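# Stack blocks to match the goal image

## Task

Assemble on the table the block structure shown in the goal reference image, with every block aligned squarely to its neighbours as pictured; finish by opening the gripper and withdrawing, since a structure that stands only because the robot is holding it is not complete.

## Robot and tools

Robot: one six-joint arm (a Trossen WXAI follower) with a parallel two-finger gripper. There is only one arm, so every command carries a single hand target. The reference pages (show_instructions) include the goal image of the structure to build.

Frame: all positions and orientations are in the scene frame. Its origin sits on the table surface straight below the arm base; +z is up, and +y lies to the left when facing along +x. The base itself may be slightly tilted against the table. end_effector_position is the point midway between the finger pads, roughly 3 to 4 cm short of the fingertips. In the gripper's own axes, the fingers extend along +x and close along y.

The row: a single list of 8 numbers, x, y, z, qw, qx, qy, qz, opening. x, y, z are an absolute hand position in metres; qw..qz an absolute orientation quaternion with w first; both are a pose in the scene frame, not offsets. opening runs from -1 to 1: +1 is wide open (0.088 m), about -0.80 is where empty fingers touch, and anything lower closes no further. Closing from wide open takes at least about 0.5 s. Repeat the desired quaternion in every row rather than copying the last reported one, which may have drifted.

Tools:
- execute_actions(actions, pictures): actions holds at most one item. An empty list just reports the state. {"rows": [...], "steps": n} plays up to 15 rows, one per 1/30 s control step (default 15 steps); if there are fewer rows than steps the final row is held. {"steps": n} without rows is a wait of up to 300 steps counted from the previous result. A row whose target lies over 0.6 m from the last reported position along any gripper axis makes the whole call rejected, and nothing moves. pictures toggles camera images (on by default).
- move(target, speed): target is one 8-number row (absolute pose plus opening, as above). The hand travels a straight path toward it lasting 0.5 to 10 s; longer paths are cut off at 10 s. speed is the path's top speed in m/s, 0.002 to 0.5, default 0.25; rotation is capped at twice that in rad/s. The opening is applied at the start. The path ignores obstacles, and the real hand can lag, wander and overshoot the speed, especially with the arm stretched. Faster moves and targets set deeper past a contact hit and press harder.
- wait(seconds): 0 to 10 s with no new command.
- zoom_image(camera, region): enlarges part of the latest image from cam_high, cam_low or cam_wrist; region is [x0, y0, x1, y1] in pixels, origin top-left, at most 504 by 504.
- show_instructions(): shows the reference images. read_manual(section): licence texts only.


Control behaviour: each step, the commanded pose is limited to within 70 mm and 16 degrees of the measured pose, then solved by damped inverse kinematics, favouring position over orientation. After a call ends the arm only continues to that last clipped pose, so long reaches need follow-up commands. Joint friction may leave the hand short or slightly tilted, and tiny moves may not happen; check the reported pose after each move and correct tilt. The simulation continues running while you think.

Result lines: the state line gives hand position (m), quaternion and velocities. Joint positions/velocities list waist, shoulder, elbow, wrist pitch, wrist yaw, wrist roll (rad), then the pad gap (m). grip_measured is the finger opening on the command scale; it can carry a constant error of about 1 mm, and reads up to about 3 mm (0.061) narrower while squeezing something hard. To hold a part, command an opening about 0.07 below grip_measured; smaller margins grip more gently. Parts thinner than about 3 mm get reduced force. "pose unreachable" and HELD mark steps where the clearance check altered or blocked the command (the mounting post counts as arm). "Hand target" shows where the controller is currently driving. A move adds a "move:" line: the ending (done, off_target, moving, held, fault) and limits (paced = clipped pose; held = some steps blocked, after which the arm may surge), plus distance to target. Torque lines and external torque estimates are approximate and include friction and held weight.

Avoid: knocking or placing anything off the table (instant failure); dropping, slamming or shoving blocks hard; contact torques reaching the load limits (waist 17, shoulder 21.1, elbow 21, wrist pitch 5.55, wrist yaw 5.53, wrist roll 5.19 N m), which freezes the arm for 10 s; holding loads so long that motors overheat (warnings from 50 °C, a hold at 95 °C, possible power loss). Held parts may occasionally be tugged, so grip firmly. Approach slowly near contacts, release, then lift clear before calling finished_scene.

Each tool is called after "Call:" as name([rows], argument=value, ...), one row to a line, values as JSON.

Reference images:

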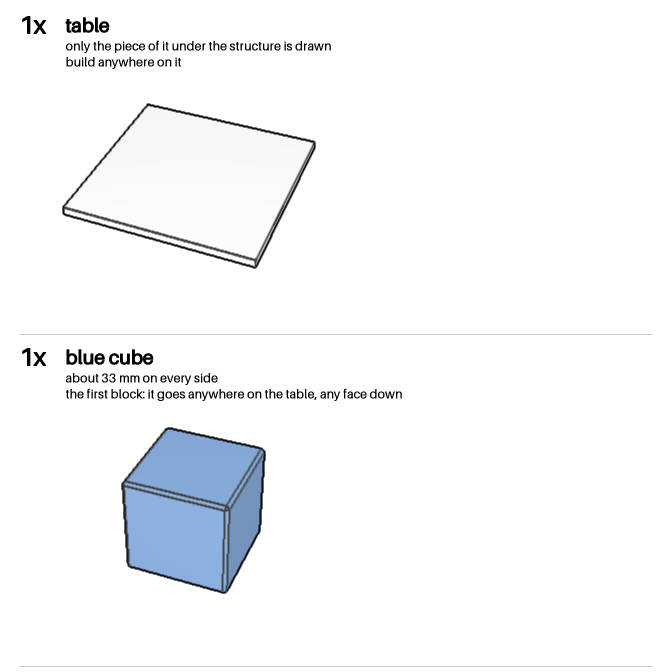

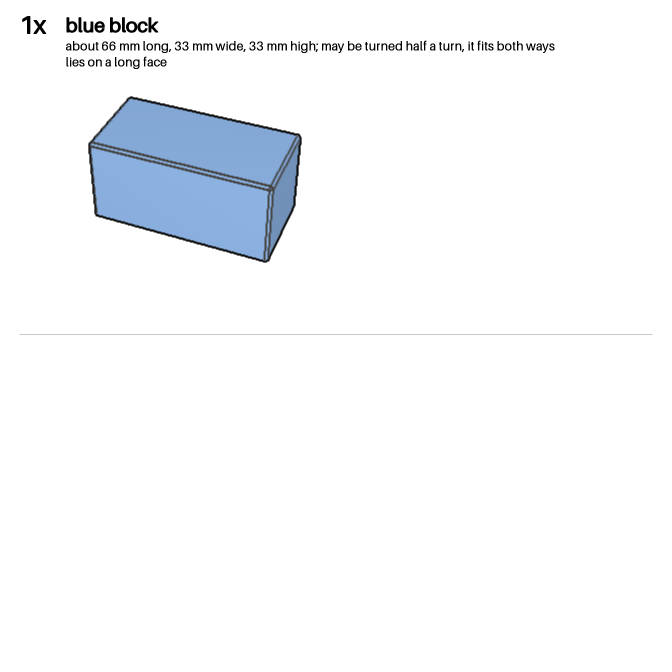

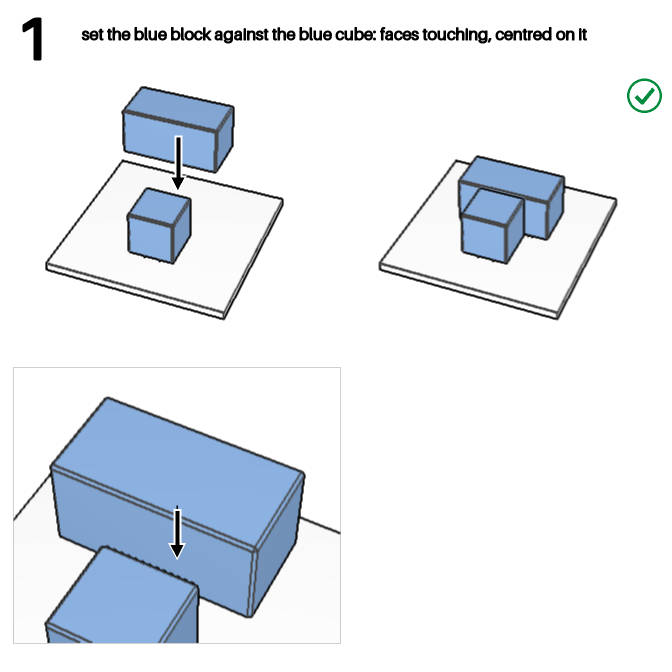

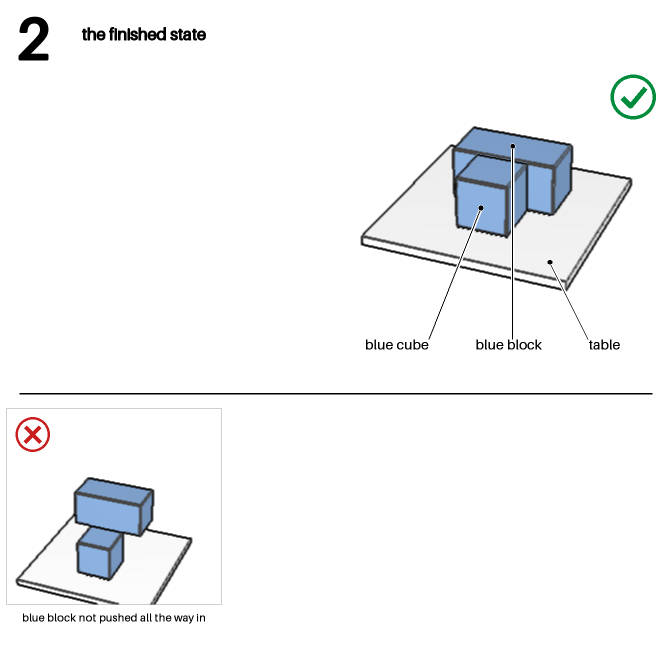

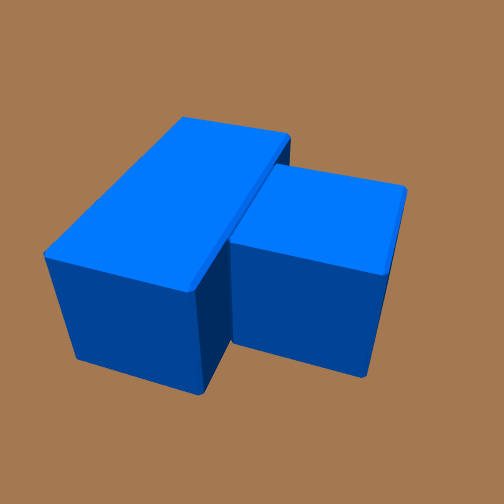

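## Session

Call:
execute_actions(actions=[])

Scene clock: 0.00 s of 5443.50 s.
end_effector_position=(+0.4662, -0.1703, +0.3771) grip_measured=+0.846 end_effector_quat_wxyz=(+0.364, +0.647, -0.255, -0.620) end_effector_velocity=(-0.006, -0.002, -0.002) end_effector_angular_velocity=(+0.013, +0.020, -0.014)
Joint positions: [-0.595  1.803  1.735 -0.855  0.16   2.602  0.08 ]
Joint velocities: [-0.007  0.002 -0.002 -0.022 -0.007 -0.007 -0.   ]
Joint torques (N m, as the arm reports them, + toward a larger angle): no reading
External joint torques (N m, as the arm's controller estimates them; a push from outside toward a larger angle lowers the number): no reading
Heat: hottest elbow 22 °C (+0.0 °C/min).
Hand target: +0.466, -0.170, +0.377; +0.364, +0.647, -0.255, -0.620

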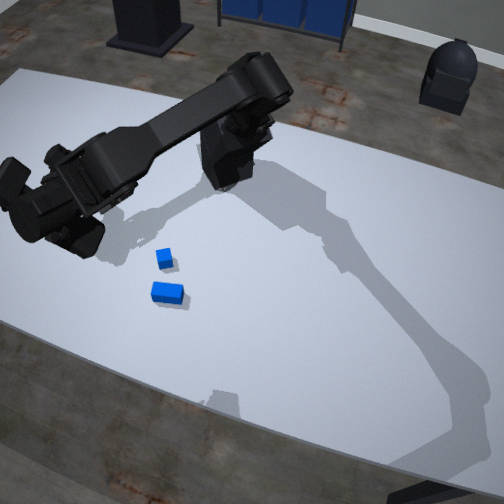

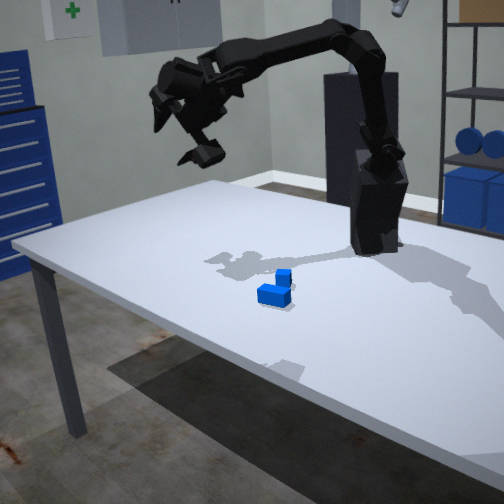

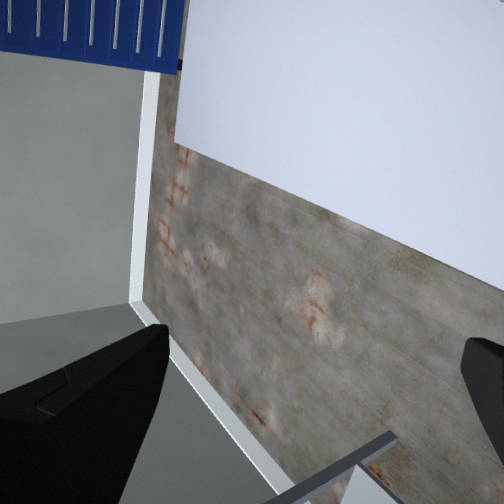

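Call:
move(target=[0.3,-0.08,0.25,0.5,0.5,0.5,-0.5,1], speed=0.3)

Call:
move(target=[0.28,-0.05,0.22,0.7071,0,0.7071,0,1], speed=0.3)

Scene clock: 6.57 s of 5443.50 s.
end_effector_position=(+0.3032, -0.0812, +0.2540) grip_measured=+1.000 end_effector_quat_wxyz=(+0.507, +0.498, +0.495, -0.501) end_effector_velocity=(-0.001, +0.002, +0.000) end_effector_angular_velocity=(+0.008, -0.001, +0.016)
Joint positions: [-0.732  1.596  1.049 -0.938 -0.634  0.92   0.088]
Joint velocities: [-0.002 -0.002 -0.002 -0.007 -0.007 -0.022  0.   ]
Joint torques (N m, as the arm reports them, + toward a larger angle): [-3.23 -3.93  2.93  0.32 -0.09 -0.13]
External joint torques (N m, as the arm's controller estimates them; a push from outside toward a larger angle lowers the number): [ 0.69  1.06 -1.51  0.03 -0.13 -0.13]
Heat: hottest waist 22 °C (+0.0 °C/min).
Hand target: +0.300, -0.080, +0.250; +0.499, +0.499, +0.500, -0.502
Off the commanded pose: 0.005 m, 1 deg.
After step 90, 0.30 s passed at rest.
move: done

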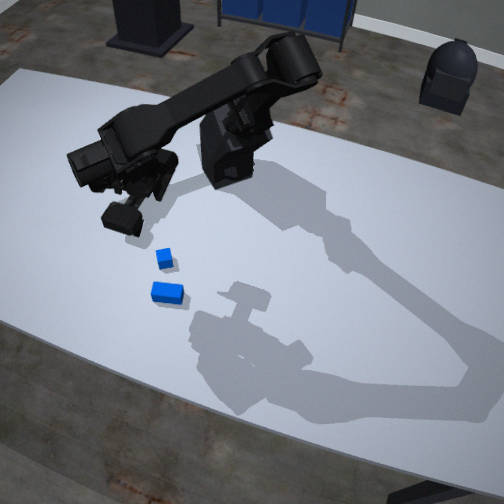

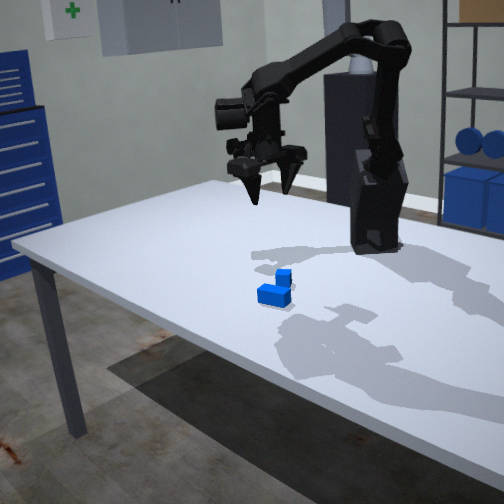

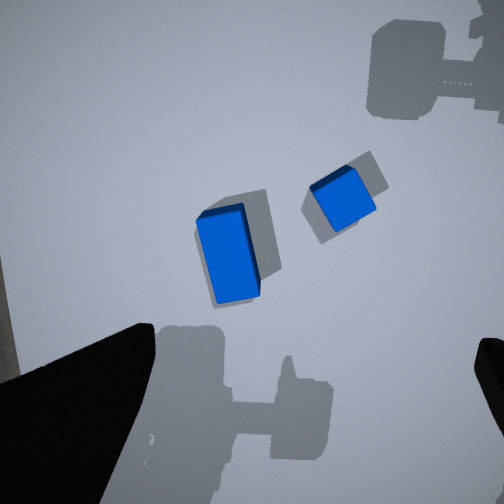

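Scene clock: 9.73 s of 5443.50 s.
end_effector_position=(+0.2812, -0.0515, +0.2203) grip_measured=+1.000 end_effector_quat_wxyz=(+0.707, +0.004, +0.707, -0.003) end_effector_velocity=(+0.000, +0.001, +0.001) end_effector_angular_velocity=(+0.006, -0.003, +0.019)
Joint positions: [-0.621  1.5    0.852 -0.777 -0.631 -0.513  0.088]
Joint velocities: [-0.002 -0.002  0.002 -0.007 -0.007 -0.022  0.   ]
Joint torques (N m, as the arm reports them, + toward a larger angle): [-2.85 -5.41  2.56  0.62  0.04 -0.07]
External joint torques (N m, as the arm's controller estimates them; a push from outside toward a larger angle lowers the number): [ 0.52 -0.85 -1.55  0.34  0.09 -0.07]
Heat: hottest shoulder 23 °C (+6.2 °C/min).
Hand target: +0.280, -0.050, +0.220; +0.707, +0.000, +0.707, -0.000
Off the commanded pose: 0.002 m, 1 deg.
move: done

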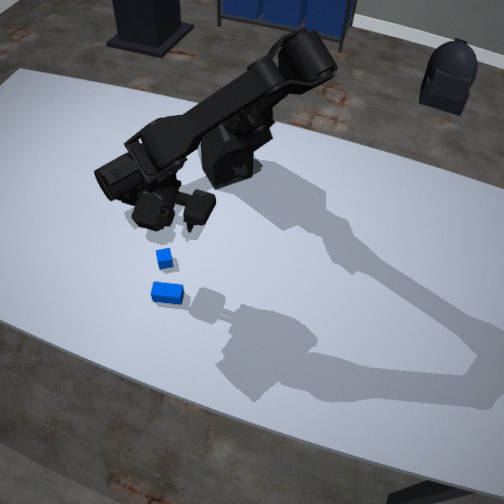

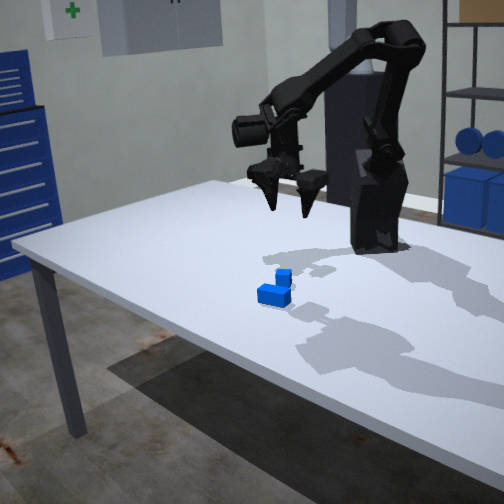

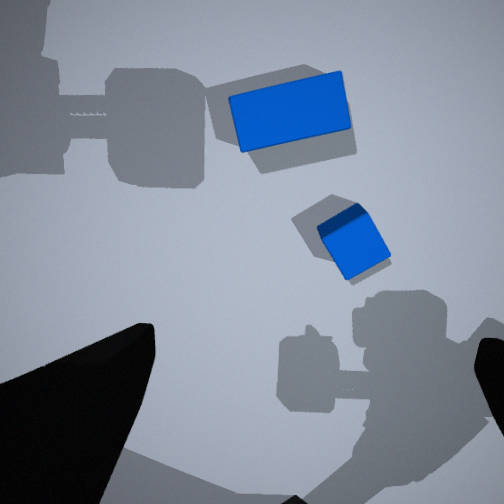

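Call:
move(target=[0.267,-0.09,0.09,0.678,-0.2008,0.678,0.2008,1], speed=0.2)

Scene clock: 16.60 s of 5443.50 s.
end_effector_position=(+0.2703, -0.0898, +0.0932) grip_measured=+1.000 end_effector_quat_wxyz=(+0.681, -0.202, +0.675, +0.199) end_effector_velocity=(-0.002, +0.002, -0.004) end_effector_angular_velocity=(+0.012, +0.007, +0.024)
Joint positions: [-0.462  1.931  0.717 -0.088 -0.6   -0.9    0.088]
Joint velocities: [ 0.007  0.012 -0.002  0.007 -0.007 -0.022  0.   ]
Joint torques (N m, as the arm reports them, + toward a larger angle): [-3.4  -4.19  0.8   0.64  0.06 -0.09]
External joint torques (N m, as the arm's controller estimates them; a push from outside toward a larger angle lowers the number): [ 0.55  1.3  -1.    0.38  0.12 -0.09]
Heat: hottest shoulder 23 °C (+3.6 °C/min).
Hand target: +0.267, -0.090, +0.090; +0.678, -0.201, +0.678, +0.201
Off the commanded pose: 0.005 m, 1 deg.
After step 90, 1.87 s passed at rest.
move: done

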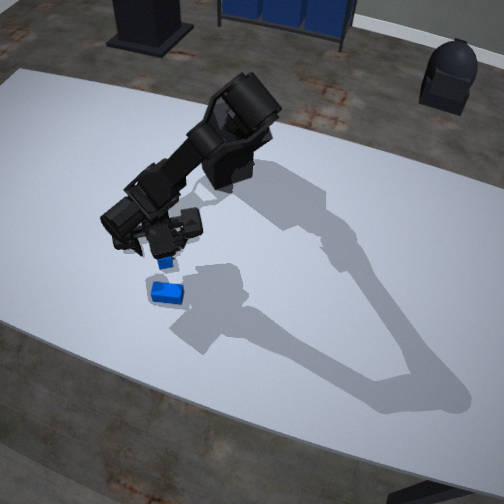

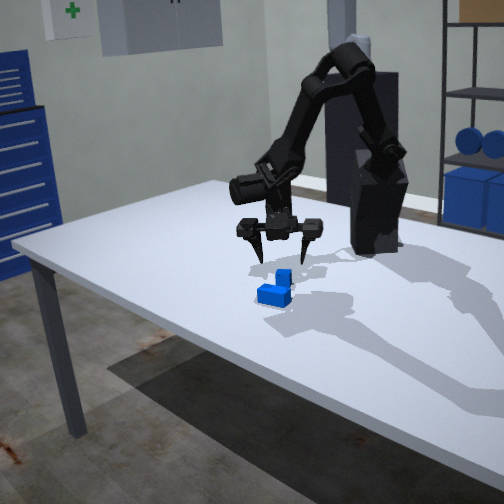

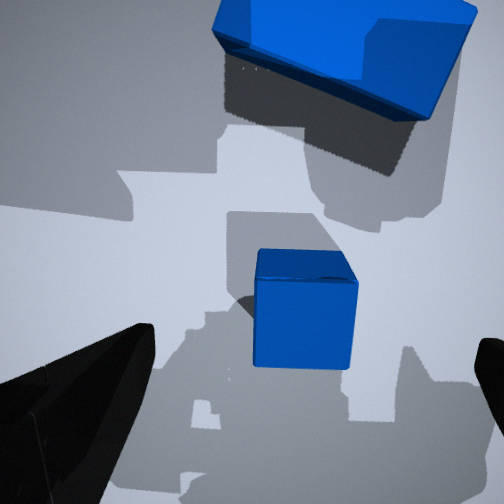

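Call:
move(target=[0.266,-0.091,0.046,0.678,-0.2008,0.678,0.2008,0.5], speed=0.06)

Scene clock: 18.63 s of 5443.50 s.
end_effector_position=(+0.2673, -0.0906, +0.0490) grip_measured=+0.503 end_effector_quat_wxyz=(+0.680, -0.202, +0.676, +0.201) end_effector_velocity=(+0.001, -0.001, -0.001) end_effector_angular_velocity=(-0.007, -0.003, -0.001)
Joint positions: [-0.378  2.095  0.727  0.114 -0.576 -0.809  0.064]
Joint velocities: [ 0.002  0.002  0.002  0.007  0.007  0.007 -0.   ]
Joint torques (N m, as the arm reports them, + toward a larger angle): [-3.41 -4.4   0.62  0.63  0.04  0.06]
External joint torques (N m, as the arm's controller estimates them; a push from outside toward a larger angle lowers the number): [ 0.71  1.39 -0.36  0.34  0.09  0.06]
Heat: hottest shoulder 23 °C (+3.2 °C/min).
Hand target: +0.266, -0.091, +0.046; +0.678, -0.201, +0.678, +0.201
Off the commanded pose: 0.003 m, 0 deg.
move: done

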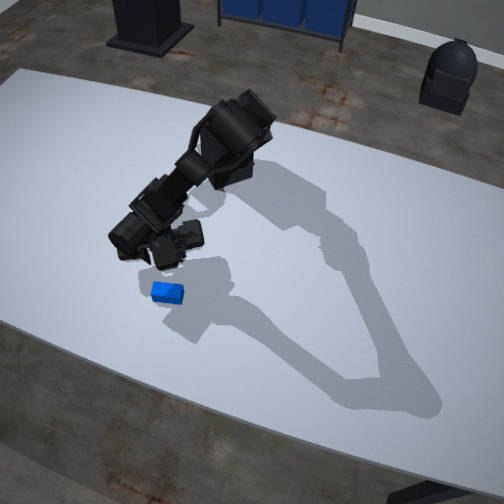

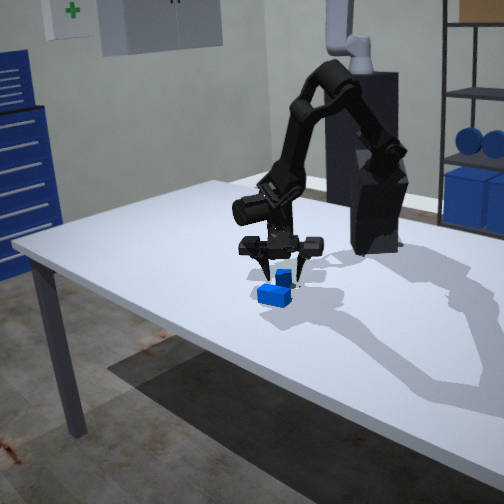

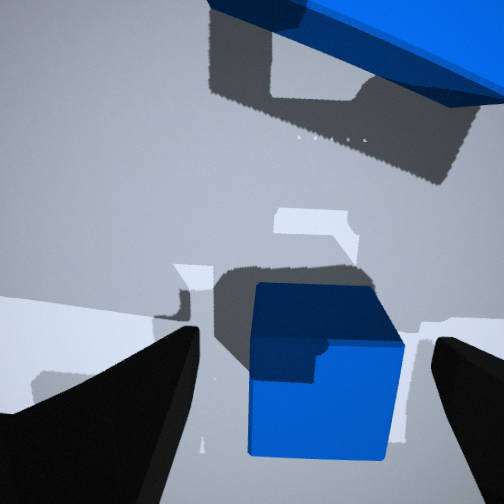

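Call:
move(target=[0.266,-0.091,0.044,0.678,-0.2008,0.678,0.2008,-0.25], speed=0.03)

Call:
move(target=[0.267,-0.09,0.065,0.678,-0.2008,0.678,0.2008,-0.25], speed=0.05)

Call:
move(target=[0.302,-0.057,0.06,0.7011,-0.0923,0.7011,0.0923,-0.25], speed=0.06)

Scene clock: 20.43 s of 5443.50 s.
end_effector_position=(+0.2676, -0.0909, +0.0485) grip_measured=-0.156 end_effector_quat_wxyz=(+0.681, -0.201, +0.675, +0.200) end_effector_velocity=(-0.003, +0.001, -0.000) end_effector_angular_velocity=(+0.008, +0.007, -0.001)
Joint positions: [-0.378  2.097  0.728  0.118 -0.576 -0.805  0.031]
Joint velocities: [-0.002  0.002 -0.002 -0.007 -0.007 -0.007 -0.   ]
Joint torques (N m, as the arm reports them, + toward a larger angle): [-3.07 -3.82  0.82  1.    0.11  0.06]
External joint torques (N m, as the arm's controller estimates them; a push from outside toward a larger angle lowers the number): [ 1.05  1.88 -0.13  0.72  0.16  0.06]
Heat: hottest shoulder 23 °C (+2.9 °C/min).
Hand target: +0.266, -0.091, +0.044; +0.678, -0.201, +0.678, +0.201
Off the commanded pose: 0.005 m, 0 deg.
move: done

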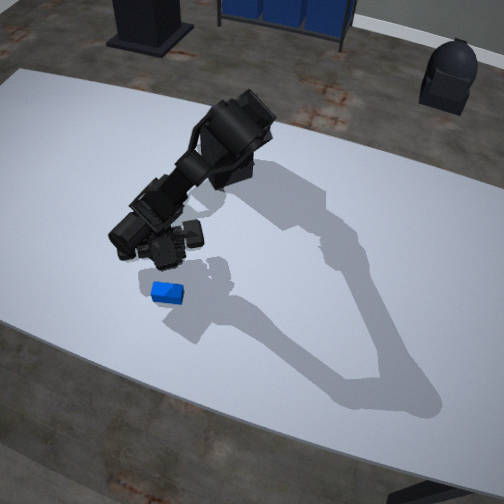

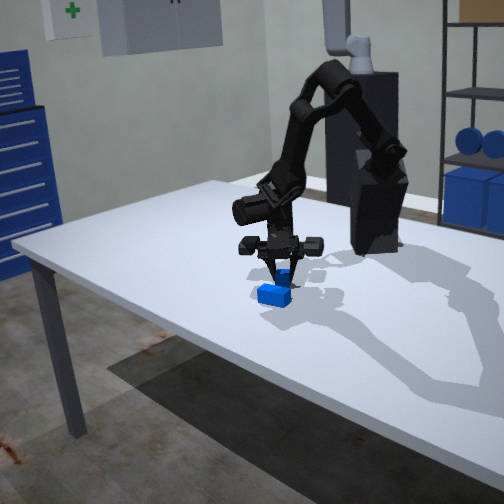

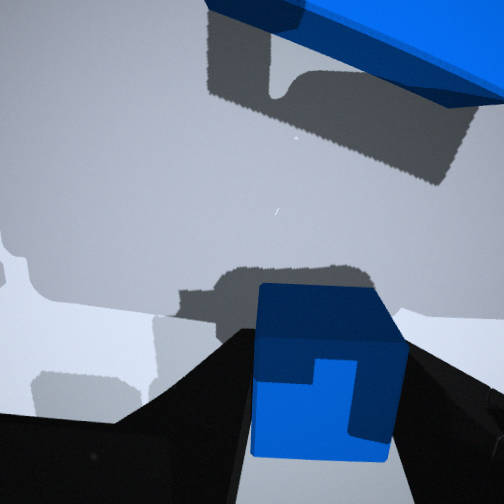

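Scene clock: 21.23 s of 5443.50 s.
end_effector_position=(+0.2666, -0.0909, +0.0626) grip_measured=-0.156 end_effector_quat_wxyz=(+0.677, -0.200, +0.680, +0.200) end_effector_velocity=(+0.001, -0.000, +0.003) end_effector_angular_velocity=(-0.009, -0.001, +0.021)
Joint positions: [-0.404  2.044  0.724  0.04  -0.579 -0.841  0.031]
Joint velocities: [-0.002 -0.012 -0.002 -0.007  0.007 -0.022 -0.   ]
Joint torques (N m, as the arm reports them, + toward a larger angle): [-4.15 -6.61 -0.08  0.26 -0.21 -0.07]
External joint torques (N m, as the arm's controller estimates them; a push from outside toward a larger angle lowers the number): [-0.04 -0.89 -1.38 -0.02 -0.17 -0.07]
Heat: hottest shoulder 23 °C (+2.8 °C/min).
Hand target: +0.267, -0.090, +0.065; +0.678, -0.201, +0.678, +0.201
Off the commanded pose: 0.003 m, 0 deg.
move: done

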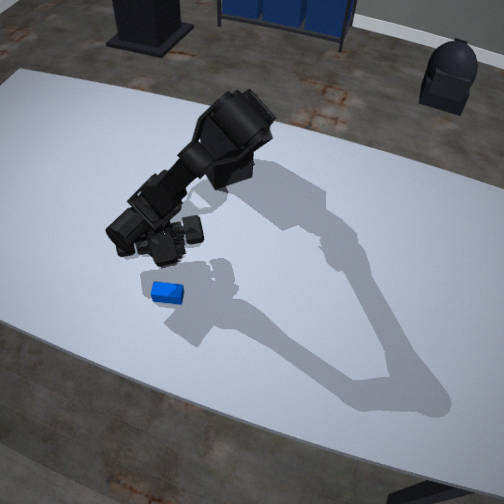

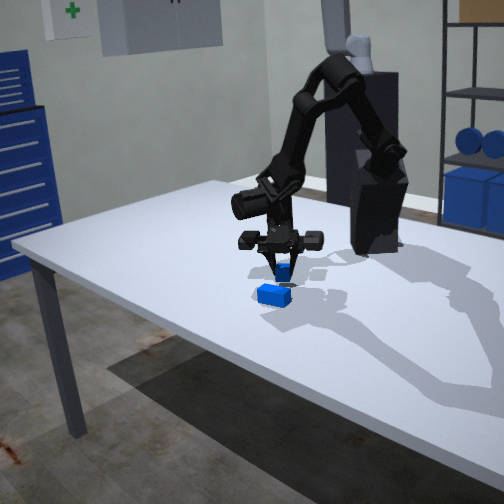

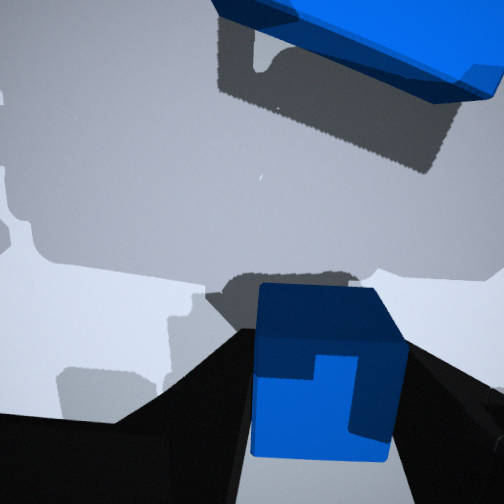

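Scene clock: 24.10 s of 5443.50 s.
end_effector_position=(+0.2982, -0.0585, +0.0583) grip_measured=-0.156 end_effector_quat_wxyz=(+0.699, -0.089, +0.703, +0.093) end_effector_velocity=(+0.003, -0.003, +0.002) end_effector_angular_velocity=(-0.012, -0.012, -0.021)
Joint positions: [-0.286  1.994  0.797 -0.019 -0.546 -0.396  0.031]
Joint velocities: [-0.007 -0.002  0.002  0.007  0.007  0.022 -0.001]
Joint torques (N m, as the arm reports them, + toward a larger angle): [-3.42 -7.17  1.22  0.23  0.04  0.01]
External joint torques (N m, as the arm's controller estimates them; a push from outside toward a larger angle lowers the number): [ 0.69 -1.   -0.31 -0.05  0.06  0.01]
Heat: hottest waist 23 °C (+2.5 °C/min).
Hand target: +0.302, -0.057, +0.060; +0.701, -0.092, +0.701, +0.093
Off the commanded pose: 0.004 m, 0 deg.
move: done

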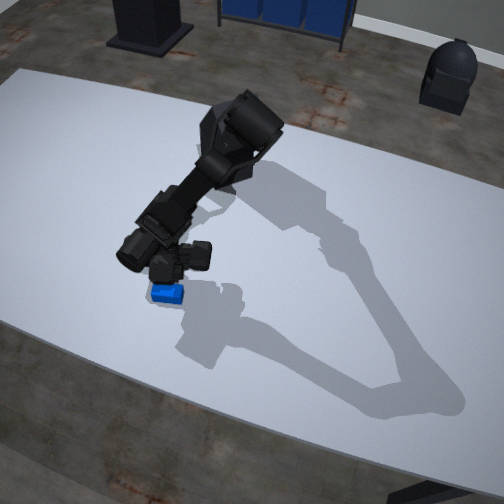

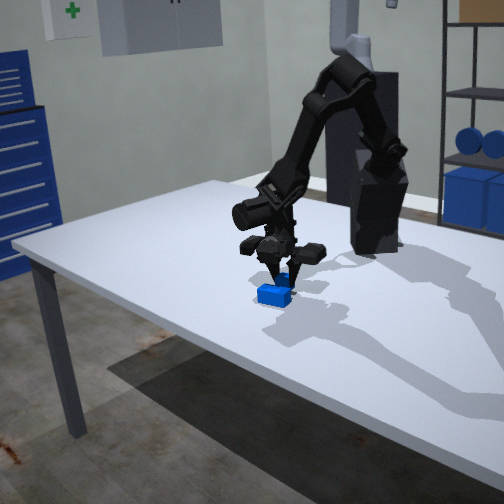

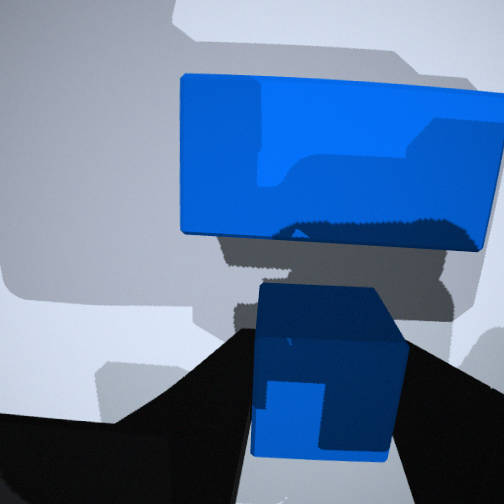

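Call:
move(target=[0.312,-0.0545,0.051,0.7018,-0.0862,0.7018,0.0862,-0.25], speed=0.02)

Scene clock: 25.90 s of 5443.50 s.
end_effector_position=(+0.3129, -0.0538, +0.0539) grip_measured=-0.156 end_effector_quat_wxyz=(+0.704, -0.087, +0.699, +0.087) end_effector_velocity=(-0.002, -0.000, -0.001) end_effector_angular_velocity=(+0.007, +0.009, -0.001)
Joint positions: [-0.261  2.007  0.841 -0.019 -0.536 -0.349  0.031]
Joint velocities: [-0.002  0.007  0.002 -0.007 -0.007 -0.007  0.   ]
Joint torques (N m, as the arm reports them, + toward a larger angle): [-3.5  -5.33  1.38  0.58  0.12  0.08]
External joint torques (N m, as the arm's controller estimates them; a push from outside toward a larger angle lowers the number): [ 0.58  1.05 -0.19  0.29  0.15  0.08]
Heat: hottest waist 23 °C (+2.3 °C/min).
Hand target: +0.312, -0.054, +0.051; +0.702, -0.086, +0.702, +0.086
Off the commanded pose: 0.003 m, 0 deg.
move: done

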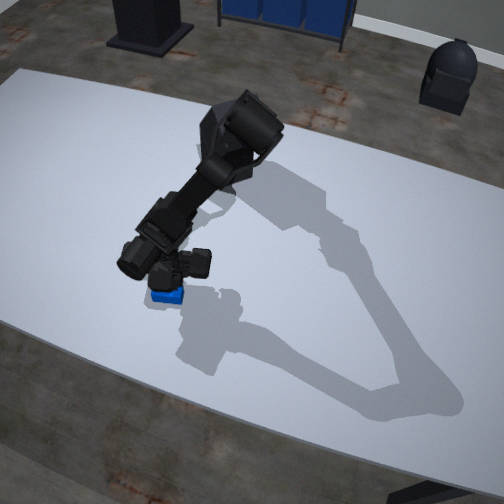

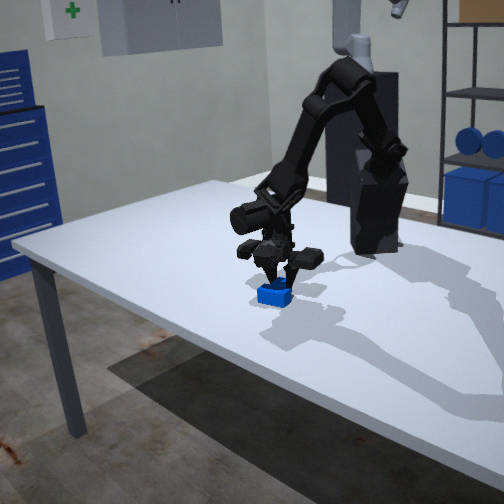

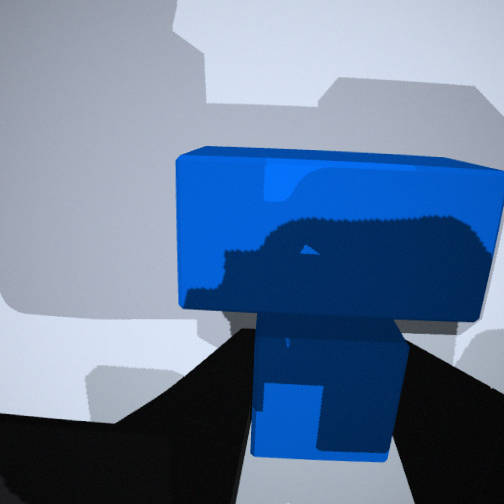

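Call:
move(target=[0.319,-0.0527,0.046,0.7018,-0.0862,0.7018,0.0862,-0.25], speed=0.008)

Scene clock: 28.00 s of 5443.50 s.
end_effector_position=(+0.3199, -0.0525, +0.0500) grip_measured=-0.156 end_effector_quat_wxyz=(+0.705, -0.087, +0.699, +0.087) end_effector_velocity=(+0.003, +0.000, +0.001) end_effector_angular_velocity=(+0.005, -0.012, -0.003)
Joint positions: [-0.249  2.023  0.869 -0.022 -0.532 -0.333  0.031]
Joint velocities: [-0.002 -0.002  0.002  0.007 -0.007  0.007 -0.   ]
Joint torques (N m, as the arm reports them, + toward a larger angle): [-3.23 -5.01  1.57  0.48  0.18  0.06]
External joint torques (N m, as the arm's controller estimates them; a push from outside toward a larger angle lowers the number): [ 0.9   1.59 -0.13  0.16  0.22  0.06]
Heat: hottest shoulder 24 °C (+4.3 °C/min).
Hand target: +0.319, -0.053, +0.046; +0.702, -0.086, +0.702, +0.086
Off the commanded pose: 0.004 m, 1 deg.
move: done

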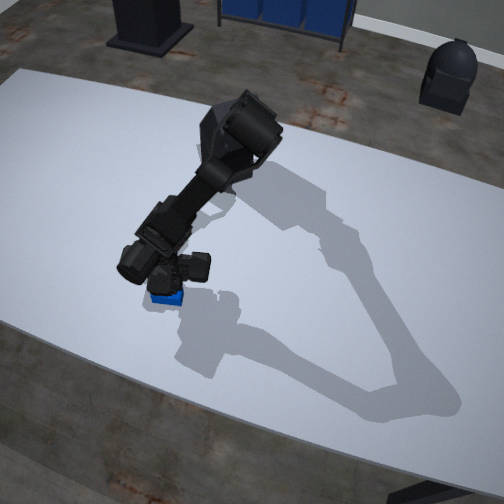

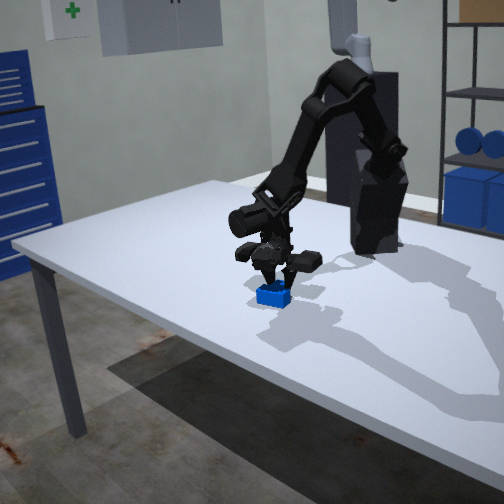

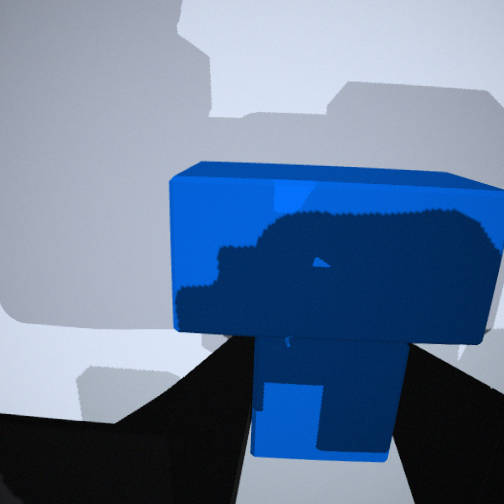

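Call:
move(target=[0.3199,-0.0525,0.05,0.7018,-0.0862,0.7018,0.0862,0.3], speed=0.01)

Call:
move(target=[0.314,-0.054,0.15,0.7018,-0.0862,0.7018,0.0862,0.3], speed=0.1)

Call:
zoom_image(camera="cam_wrist", region=[180,130,420,370])

Scene clock: 29.63 s of 5443.50 s.
end_effector_position=(+0.3190, -0.0523, +0.0502) grip_measured=+0.295 end_effector_quat_wxyz=(+0.702, -0.085, +0.702, +0.086) end_effector_velocity=(+0.001, +0.001, +0.001) end_effector_angular_velocity=(+0.006, +0.000, +0.019)
Joint positions: [-0.249  2.023  0.873 -0.035 -0.532 -0.334  0.053]
Joint velocities: [-0.002 -0.002  0.002 -0.007 -0.007 -0.022  0.001]
Joint torques (N m, as the arm reports them, + toward a larger angle): [-3.66 -6.5   1.43  0.32  0.04 -0.1 ]
External joint torques (N m, as the arm's controller estimates them; a push from outside toward a larger angle lowers the number): [ 0.44  0.08 -0.23  0.03  0.08 -0.09]
Heat: hottest shoulder 24 °C (+4.0 °C/min).
Hand target: +0.320, -0.052, +0.050; +0.702, -0.086, +0.702, +0.086
Off the commanded pose: 0.001 m, 0 deg.
move: done

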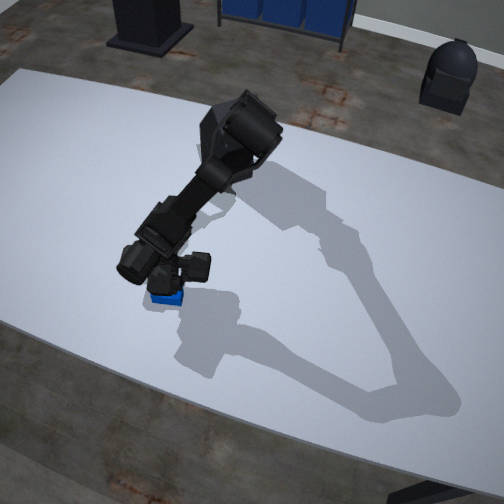

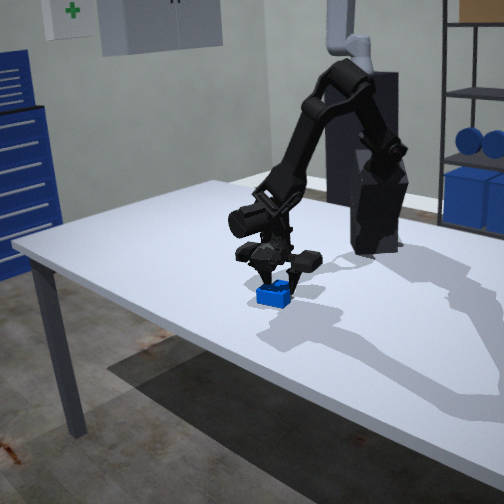

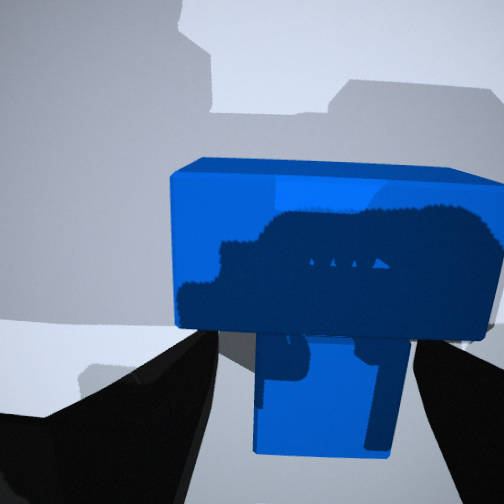

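Scene clock: 31.13 s of 5443.50 s.
end_effector_position=(+0.3104, -0.0548, +0.1464) grip_measured=+0.297 end_effector_quat_wxyz=(+0.698, -0.083, +0.706, +0.084) end_effector_velocity=(+0.001, -0.001, +0.004) end_effector_angular_velocity=(+0.001, -0.009, -0.001)
Joint positions: [-0.43   1.725  0.865 -0.445 -0.585 -0.539  0.054]
Joint velocities: [-0.012 -0.007  0.002 -0.007 -0.007 -0.007  0.   ]
Joint torques (N m, as the arm reports them, + toward a larger angle): [-3.76 -6.86  3.03  0.29 -0.22 -0.12]
External joint torques (N m, as the arm's controller estimates them; a push from outside toward a larger angle lowers the number): [ 0.14 -1.   -0.17  0.01 -0.18 -0.12]
Heat: hottest shoulder 24 °C (+3.9 °C/min).
Hand target: +0.314, -0.054, +0.150; +0.702, -0.086, +0.702, +0.086
Off the commanded pose: 0.005 m, 1 deg.
move: done

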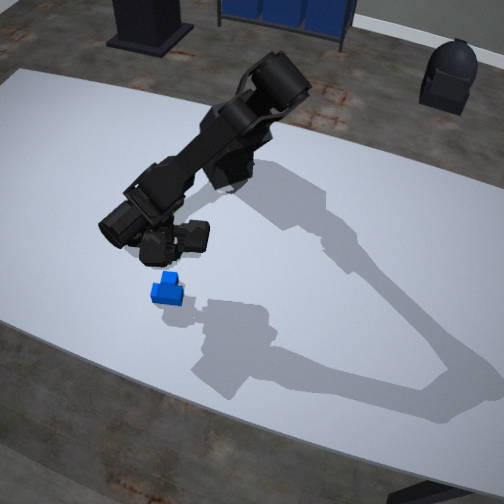

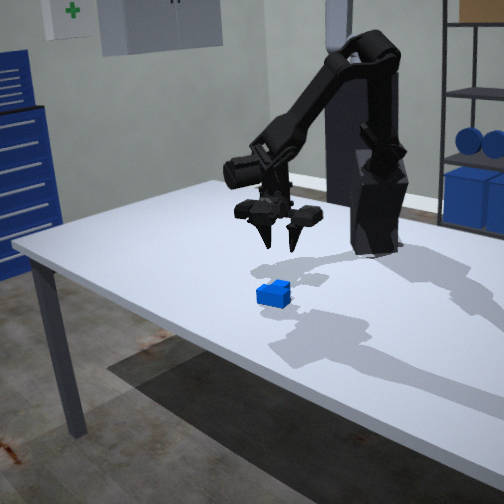

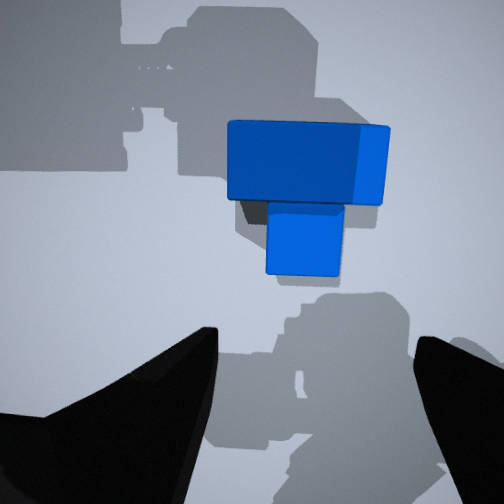

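Region (180, 130, 420, 370) of cam_wrist's 504x504 image, scaled by 2.100, with more detail than that image has.

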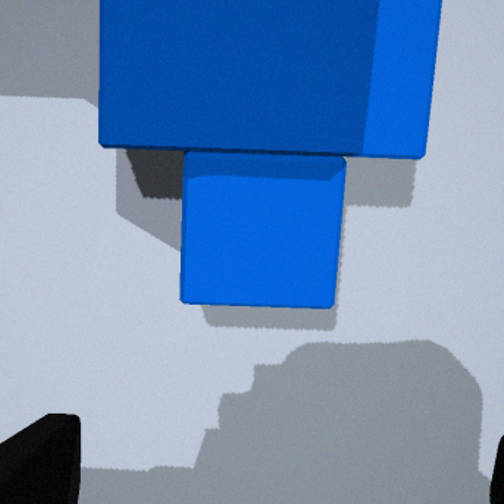

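Touching (gap under 1 mm) and centred.

Call:
finished_scene(scene=1)

The scene is finished: the task was done.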